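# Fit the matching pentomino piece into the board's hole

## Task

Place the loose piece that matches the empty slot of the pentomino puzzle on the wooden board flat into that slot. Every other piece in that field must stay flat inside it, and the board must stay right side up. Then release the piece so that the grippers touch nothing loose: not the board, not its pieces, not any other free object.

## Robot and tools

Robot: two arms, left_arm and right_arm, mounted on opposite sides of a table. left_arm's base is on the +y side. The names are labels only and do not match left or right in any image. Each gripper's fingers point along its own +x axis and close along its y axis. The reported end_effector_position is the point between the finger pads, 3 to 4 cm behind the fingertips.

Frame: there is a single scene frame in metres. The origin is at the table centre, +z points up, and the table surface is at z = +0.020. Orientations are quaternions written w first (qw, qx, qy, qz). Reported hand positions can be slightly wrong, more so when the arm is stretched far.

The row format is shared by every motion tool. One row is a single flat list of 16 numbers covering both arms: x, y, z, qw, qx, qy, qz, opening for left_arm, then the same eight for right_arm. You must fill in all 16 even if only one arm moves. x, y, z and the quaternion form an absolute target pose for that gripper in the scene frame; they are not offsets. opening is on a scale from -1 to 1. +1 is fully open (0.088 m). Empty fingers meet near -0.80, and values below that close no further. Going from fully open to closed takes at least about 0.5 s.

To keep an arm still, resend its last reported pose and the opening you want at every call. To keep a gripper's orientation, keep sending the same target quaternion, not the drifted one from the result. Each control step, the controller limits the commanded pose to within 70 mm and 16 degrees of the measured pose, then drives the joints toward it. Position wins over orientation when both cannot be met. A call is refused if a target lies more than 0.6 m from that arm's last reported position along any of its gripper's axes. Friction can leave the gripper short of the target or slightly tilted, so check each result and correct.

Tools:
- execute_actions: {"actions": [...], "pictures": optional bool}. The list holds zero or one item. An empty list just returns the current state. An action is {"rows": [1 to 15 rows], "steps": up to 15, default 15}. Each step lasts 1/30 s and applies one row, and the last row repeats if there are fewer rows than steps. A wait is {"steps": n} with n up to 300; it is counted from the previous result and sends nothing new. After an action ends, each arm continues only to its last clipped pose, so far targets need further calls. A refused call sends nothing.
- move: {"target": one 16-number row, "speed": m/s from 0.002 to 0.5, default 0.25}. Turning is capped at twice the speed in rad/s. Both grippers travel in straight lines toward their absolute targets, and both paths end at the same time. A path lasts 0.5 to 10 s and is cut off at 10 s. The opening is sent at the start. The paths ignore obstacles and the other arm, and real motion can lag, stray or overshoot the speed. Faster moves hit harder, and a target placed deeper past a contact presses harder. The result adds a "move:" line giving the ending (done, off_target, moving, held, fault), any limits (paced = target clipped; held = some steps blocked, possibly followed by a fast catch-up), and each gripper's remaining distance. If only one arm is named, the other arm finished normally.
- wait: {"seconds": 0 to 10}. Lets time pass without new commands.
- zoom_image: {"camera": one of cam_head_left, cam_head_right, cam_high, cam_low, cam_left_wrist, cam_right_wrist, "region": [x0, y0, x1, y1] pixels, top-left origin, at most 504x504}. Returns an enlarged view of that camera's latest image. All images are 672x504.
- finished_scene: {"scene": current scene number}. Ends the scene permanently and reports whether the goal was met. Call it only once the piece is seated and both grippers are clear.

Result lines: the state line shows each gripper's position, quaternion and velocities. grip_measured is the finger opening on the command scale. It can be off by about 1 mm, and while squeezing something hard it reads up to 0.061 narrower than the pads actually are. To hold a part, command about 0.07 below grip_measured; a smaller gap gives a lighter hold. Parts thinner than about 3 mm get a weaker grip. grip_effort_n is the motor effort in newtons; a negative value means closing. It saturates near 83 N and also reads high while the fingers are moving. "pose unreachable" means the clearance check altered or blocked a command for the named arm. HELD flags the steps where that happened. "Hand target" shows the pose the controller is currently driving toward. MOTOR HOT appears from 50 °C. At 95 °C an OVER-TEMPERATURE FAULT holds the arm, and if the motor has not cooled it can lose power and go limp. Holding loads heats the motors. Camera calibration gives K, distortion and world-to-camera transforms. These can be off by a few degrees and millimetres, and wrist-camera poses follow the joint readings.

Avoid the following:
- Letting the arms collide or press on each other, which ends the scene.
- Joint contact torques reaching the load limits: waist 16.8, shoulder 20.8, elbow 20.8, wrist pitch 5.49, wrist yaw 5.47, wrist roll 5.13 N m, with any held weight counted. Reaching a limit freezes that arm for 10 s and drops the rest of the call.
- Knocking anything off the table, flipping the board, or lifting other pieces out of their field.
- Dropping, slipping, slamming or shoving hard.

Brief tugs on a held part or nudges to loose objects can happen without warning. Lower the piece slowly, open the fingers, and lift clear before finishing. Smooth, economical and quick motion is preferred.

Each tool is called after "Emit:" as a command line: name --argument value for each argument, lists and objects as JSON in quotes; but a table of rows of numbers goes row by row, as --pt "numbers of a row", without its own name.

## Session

Emit:
execute_actions --actions '[]'

Scene clock: 0.00 s of 3950.00 s.
left_arm: end_effector_position=(-0.2997, +0.0376, +0.2992) grip_measured=+0.982 grip_effort_n=n/a end_effector_quat_wxyz=(+0.758, -0.419, +0.238, -0.439) end_effector_velocity=(-0.001, +0.003, -0.000) end_effector_angular_velocity=(-0.006, +0.013, -0.000) | right_arm: end_effector_position=(+0.1723, -0.2371, +0.4097) grip_measured=+1.000 grip_effort_n=n/a end_effector_quat_wxyz=(+0.727, +0.020, -0.016, +0.686) end_effector_velocity=(-0.000, -0.001, +0.001) end_effector_angular_velocity=(+0.006, -0.023, +0.004)
Joint positions: left_arm=[-1.569  2.062  1.403  0.745 -1.487 -0.921  0.087] | right_arm=[-0.005  0.859  0.655  0.253 -0.003  0.007  0.088]
Joint velocities: left_arm=[-0.007 -0.002 -0.002 -0.007 -0.007 -0.022 -0.   ] | right_arm=[-0.002 -0.002 -0.002  0.007 -0.007 -0.022  0.   ]
Motor temperatures (°C, as the motors report them): left_arm=[26 28 28 26 25 28] | right_arm=[26 27 29 30 26 26]
Heat: left arm: hottest shoulder 28 °C (+0.0 °C/min); right arm: hottest wrist pitch 30 °C (+0.0 °C/min).
Hand target (left_arm): -0.300, +0.038, +0.299; +0.758, -0.419, +0.238, -0.439
Hand target (right_arm): +0.172, -0.237, +0.410; +0.727, +0.020, -0.016, +0.686
camera_calibration (this result's frames):
cam_left_wrist: T_world_to_cam=[[-0.521085, -0.242781, 0.818247, -0.383536], [-0.821955, -0.115507, -0.557718, -0.0416803], [0.229916, -0.96318, -0.139366, 0.226137], [0, 0, 0, 1]] pos_world=[-0.286106, 0.119881, 0.322097]

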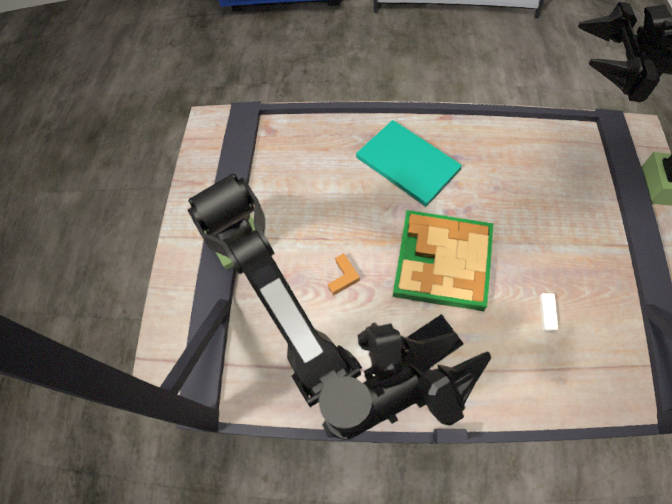

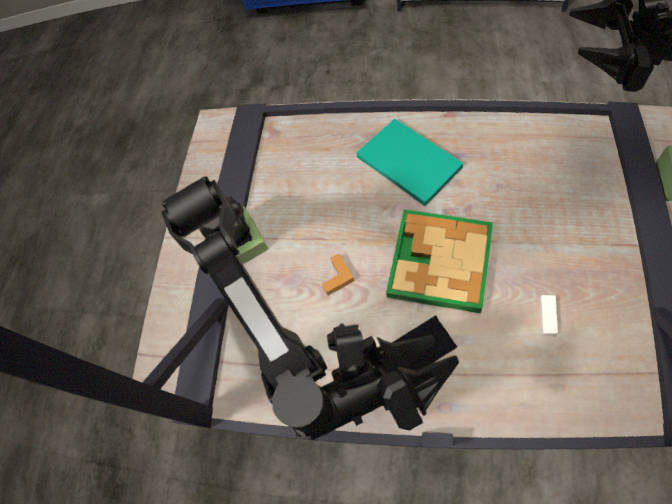

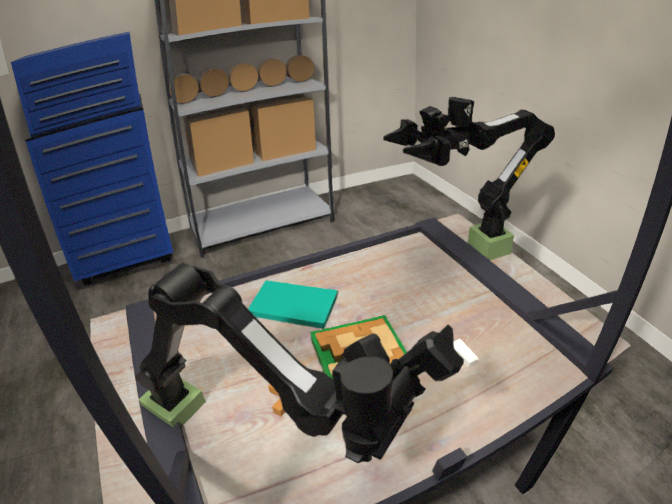

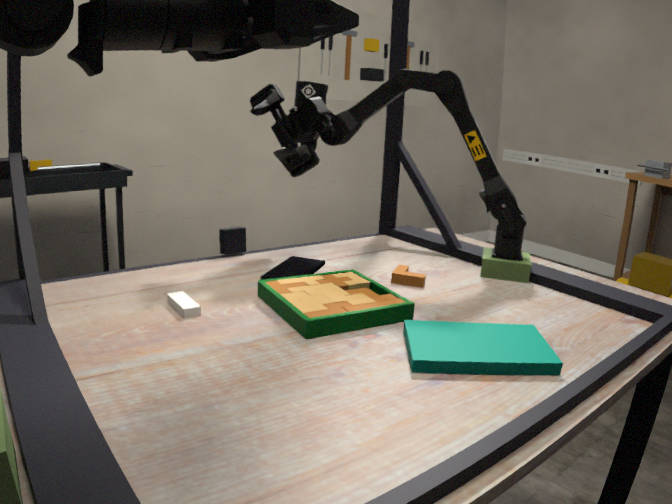

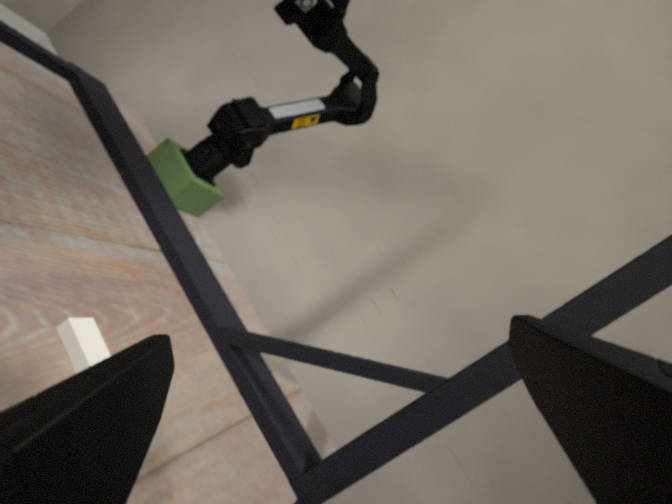

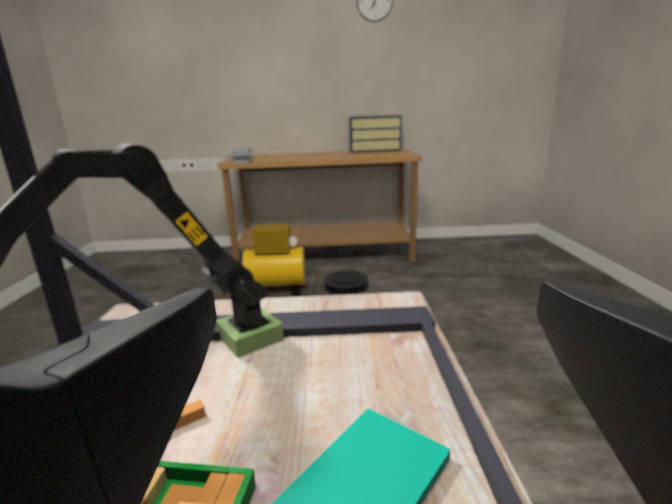

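Emit:
move --target '[-0.065,0.18,0.17,0.688,-0.165,0.688,0.165,0.1,0.172,-0.237,0.41,0.727,0.02,-0.016,0.686,1]'

Scene clock: 6.87 s of 3950.00 s.
left_arm: end_effector_position=(-0.0660, +0.1735, +0.1694) grip_measured=+0.103 grip_effort_n=-18.4 end_effector_quat_wxyz=(+0.689, -0.170, +0.687, +0.158) end_effector_velocity=(+0.003, +0.005, -0.000) end_effector_angular_velocity=(+0.023, +0.002, -0.010) | right_arm: end_effector_position=(+0.1723, -0.2371, +0.4097) grip_measured=+1.000 grip_effort_n=-1.2 end_effector_quat_wxyz=(+0.727, +0.020, -0.016, +0.686) end_effector_velocity=(-0.000, -0.001, +0.001) end_effector_angular_velocity=(+0.007, -0.008, +0.005)
Joint positions: left_arm=[-0.827  1.498  1.107 -1.166 -0.01  -2.26   0.044] | right_arm=[-0.005  0.859  0.655  0.253 -0.003  0.007  0.088]
Joint velocities: left_arm=[ 0.012 -0.002 -0.002 -0.022  0.007  0.022  0.   ] | right_arm=[-0.002 -0.002 -0.002  0.007 -0.007 -0.007  0.   ]
Motor temperatures (°C, as the motors report them): left_arm=[26 30 29 26 25 28] | right_arm=[26 27 30 31 26 26]
Heat: left arm: hottest shoulder 30 °C (+17.5 °C/min); right arm: hottest wrist pitch 31 °C (+8.7 °C/min).
Hand target (left_arm): -0.065, +0.177, +0.168; +0.688, -0.166, +0.688, +0.161
Hand target (right_arm): +0.172, -0.237, +0.410; +0.727, +0.020, -0.016, +0.686
Off the commanded pose (left_arm): 0.007 m, 1 deg.
Off the commanded pose (right_arm): 0.000 m, 0 deg.
After step 90, 0.10 s passed at rest.
move: done; limits=paced
camera_calibration (this result's frames):
cam_left_wrist: T_world_to_cam=[[0.409516, -0.910188, 0.0620825, 0.182809], [-0.873084, -0.371265, 0.316049, -0.0133427], [-0.264615, -0.18363, -0.94671, 0.254073], [0, 0, 0, 1]] pos_world=[-0.0192811, 0.208092, 0.233401]

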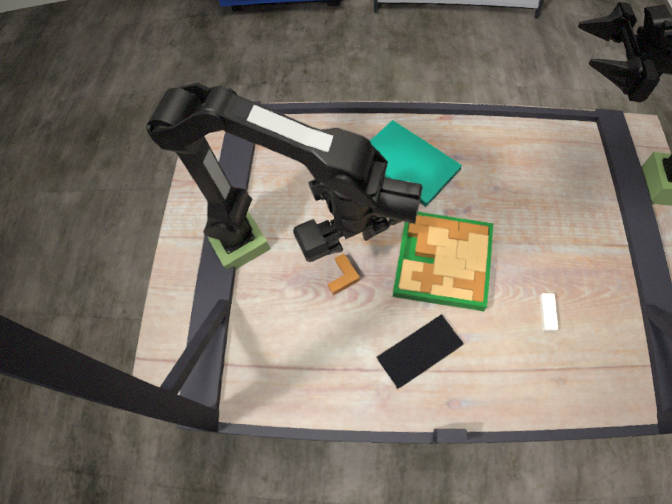

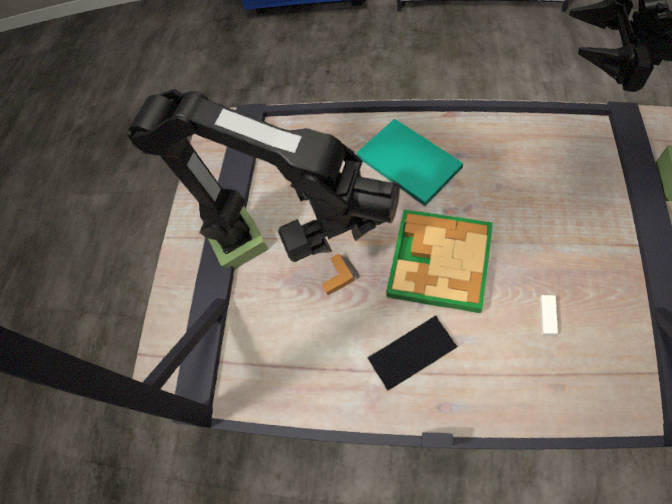

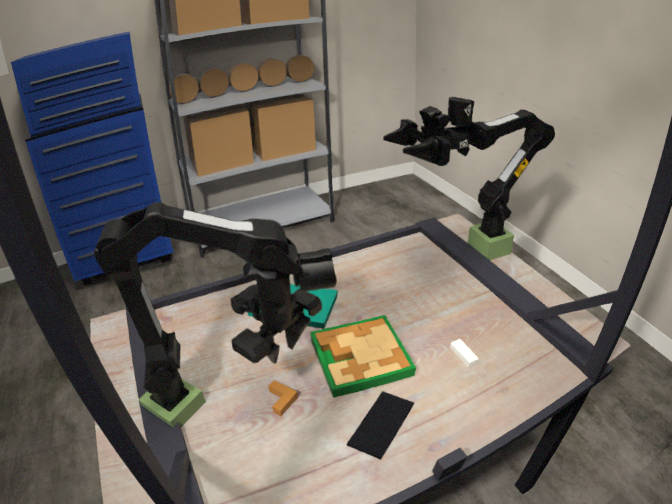

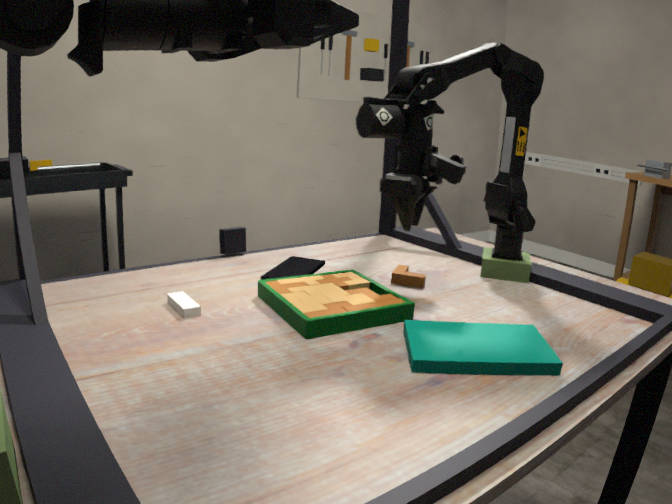

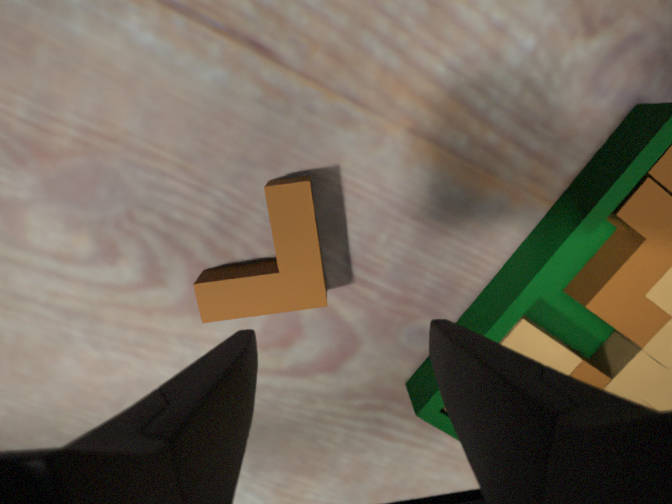

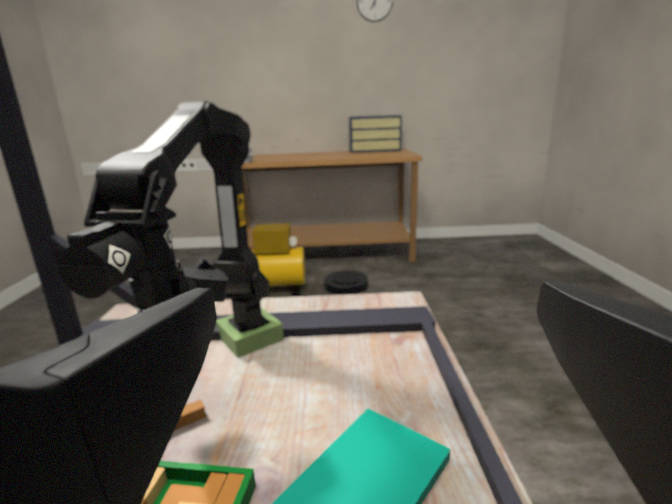

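Emit:
move --target '[-0.075,0.191,0.085,0.68,-0.195,0.68,0.195,0.1,0.172,-0.237,0.41,0.727,0.02,-0.016,0.686,1]' --speed 0.1

Scene clock: 10.70 s of 3950.00 s.
left_arm: end_effector_position=(-0.0741, +0.1866, +0.0901) grip_measured=+0.103 grip_effort_n=-18.4 end_effector_quat_wxyz=(+0.678, -0.201, +0.681, +0.188) end_effector_velocity=(+0.003, +0.004, -0.007) end_effector_angular_velocity=(+0.016, -0.027, +0.000) | right_arm: end_effector_position=(+0.1723, -0.2371, +0.4097) grip_measured=+1.000 grip_effort_n=-1.2 end_effector_quat_wxyz=(+0.727, +0.020, -0.016, +0.686) end_effector_velocity=(-0.003, -0.000, -0.005) end_effector_angular_velocity=(-0.022, -0.007, +0.019)
Joint positions: left_arm=[-0.869  1.553  0.826 -0.826 -0.006 -2.389  0.044] | right_arm=[-0.005  0.859  0.655  0.253 -0.003  0.007  0.088]
Joint velocities: left_arm=[-0.007  0.012 -0.017  0.007 -0.022 -0.007 -0.   ] | right_arm=[-0.002 -0.002 -0.002 -0.022 -0.022 -0.007  0.   ]
Motor temperatures (°C, as the motors report them): left_arm=[26 30 29 26 25 28] | right_arm=[26 27 31 31 26 26]
Heat: left arm: hottest shoulder 30 °C (+11.2 °C/min); right arm: hottest elbow 31 °C (+5.6 °C/min).
Hand target (left_arm): -0.075, +0.191, +0.085; +0.680, -0.195, +0.680, +0.195
Hand target (right_arm): +0.172, -0.237, +0.410; +0.727, +0.020, -0.016, +0.686
Off the commanded pose (left_arm): 0.007 m, 1 deg.
Off the commanded pose (right_arm): 0.000 m, 0 deg.
move: done
camera_calibration (this result's frames):
cam_left_wrist: T_world_to_cam=[[0.488076, -0.870554, 0.0625876, 0.201296], [-0.83491, -0.444786, 0.324176, 0.0253598], [-0.254374, -0.210477, -0.943924, 0.184814], [0, 0, 0, 1]] pos_world=[-0.030063, 0.225418, 0.153631]

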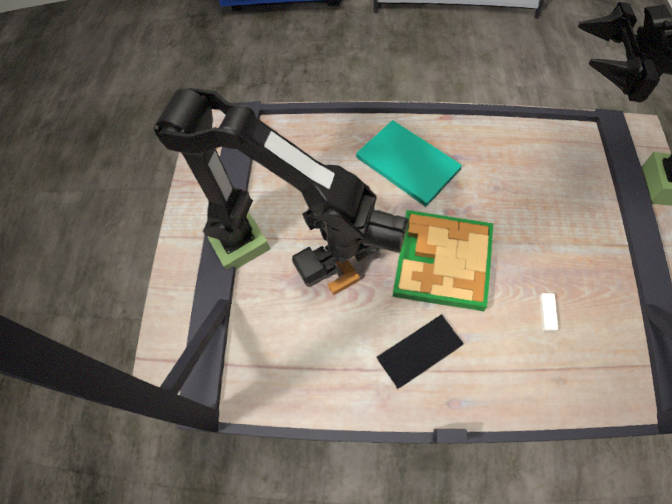

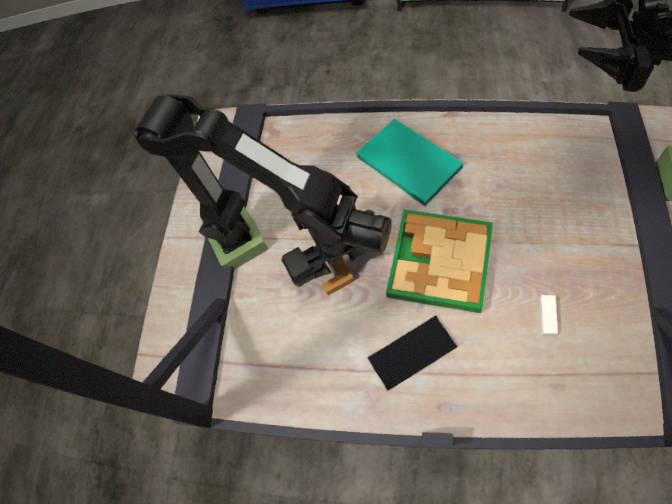

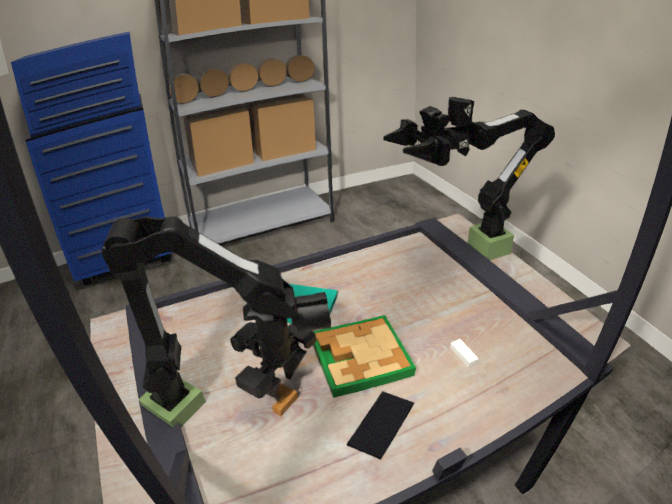

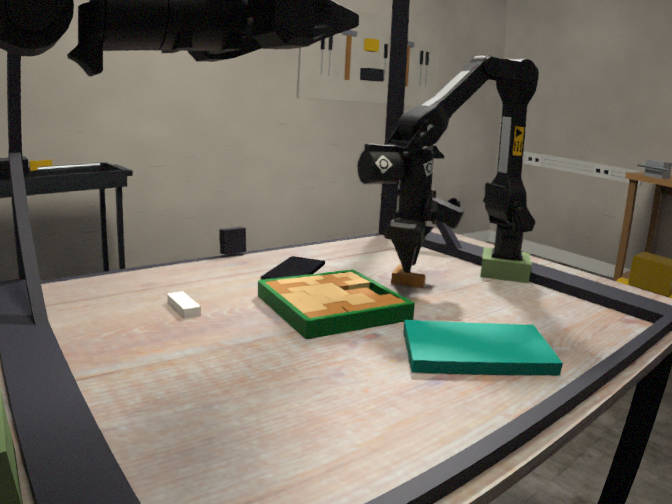

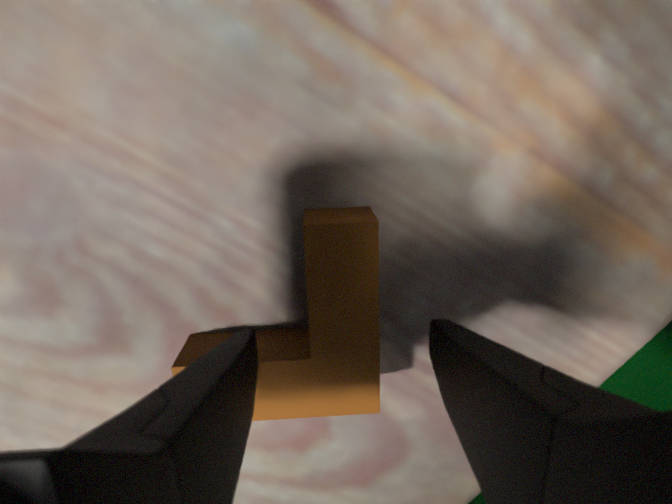

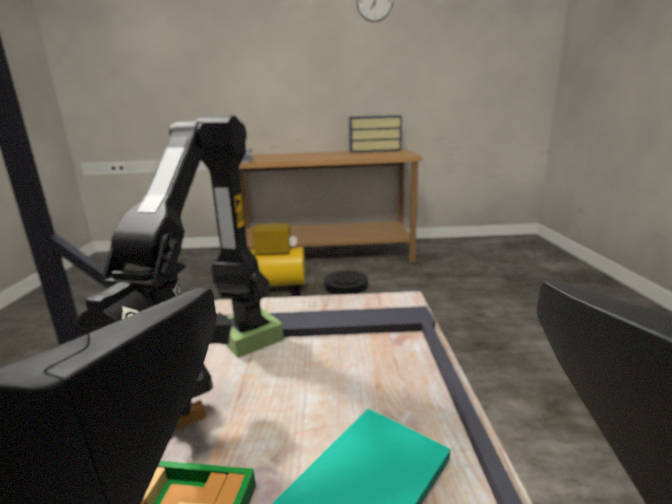

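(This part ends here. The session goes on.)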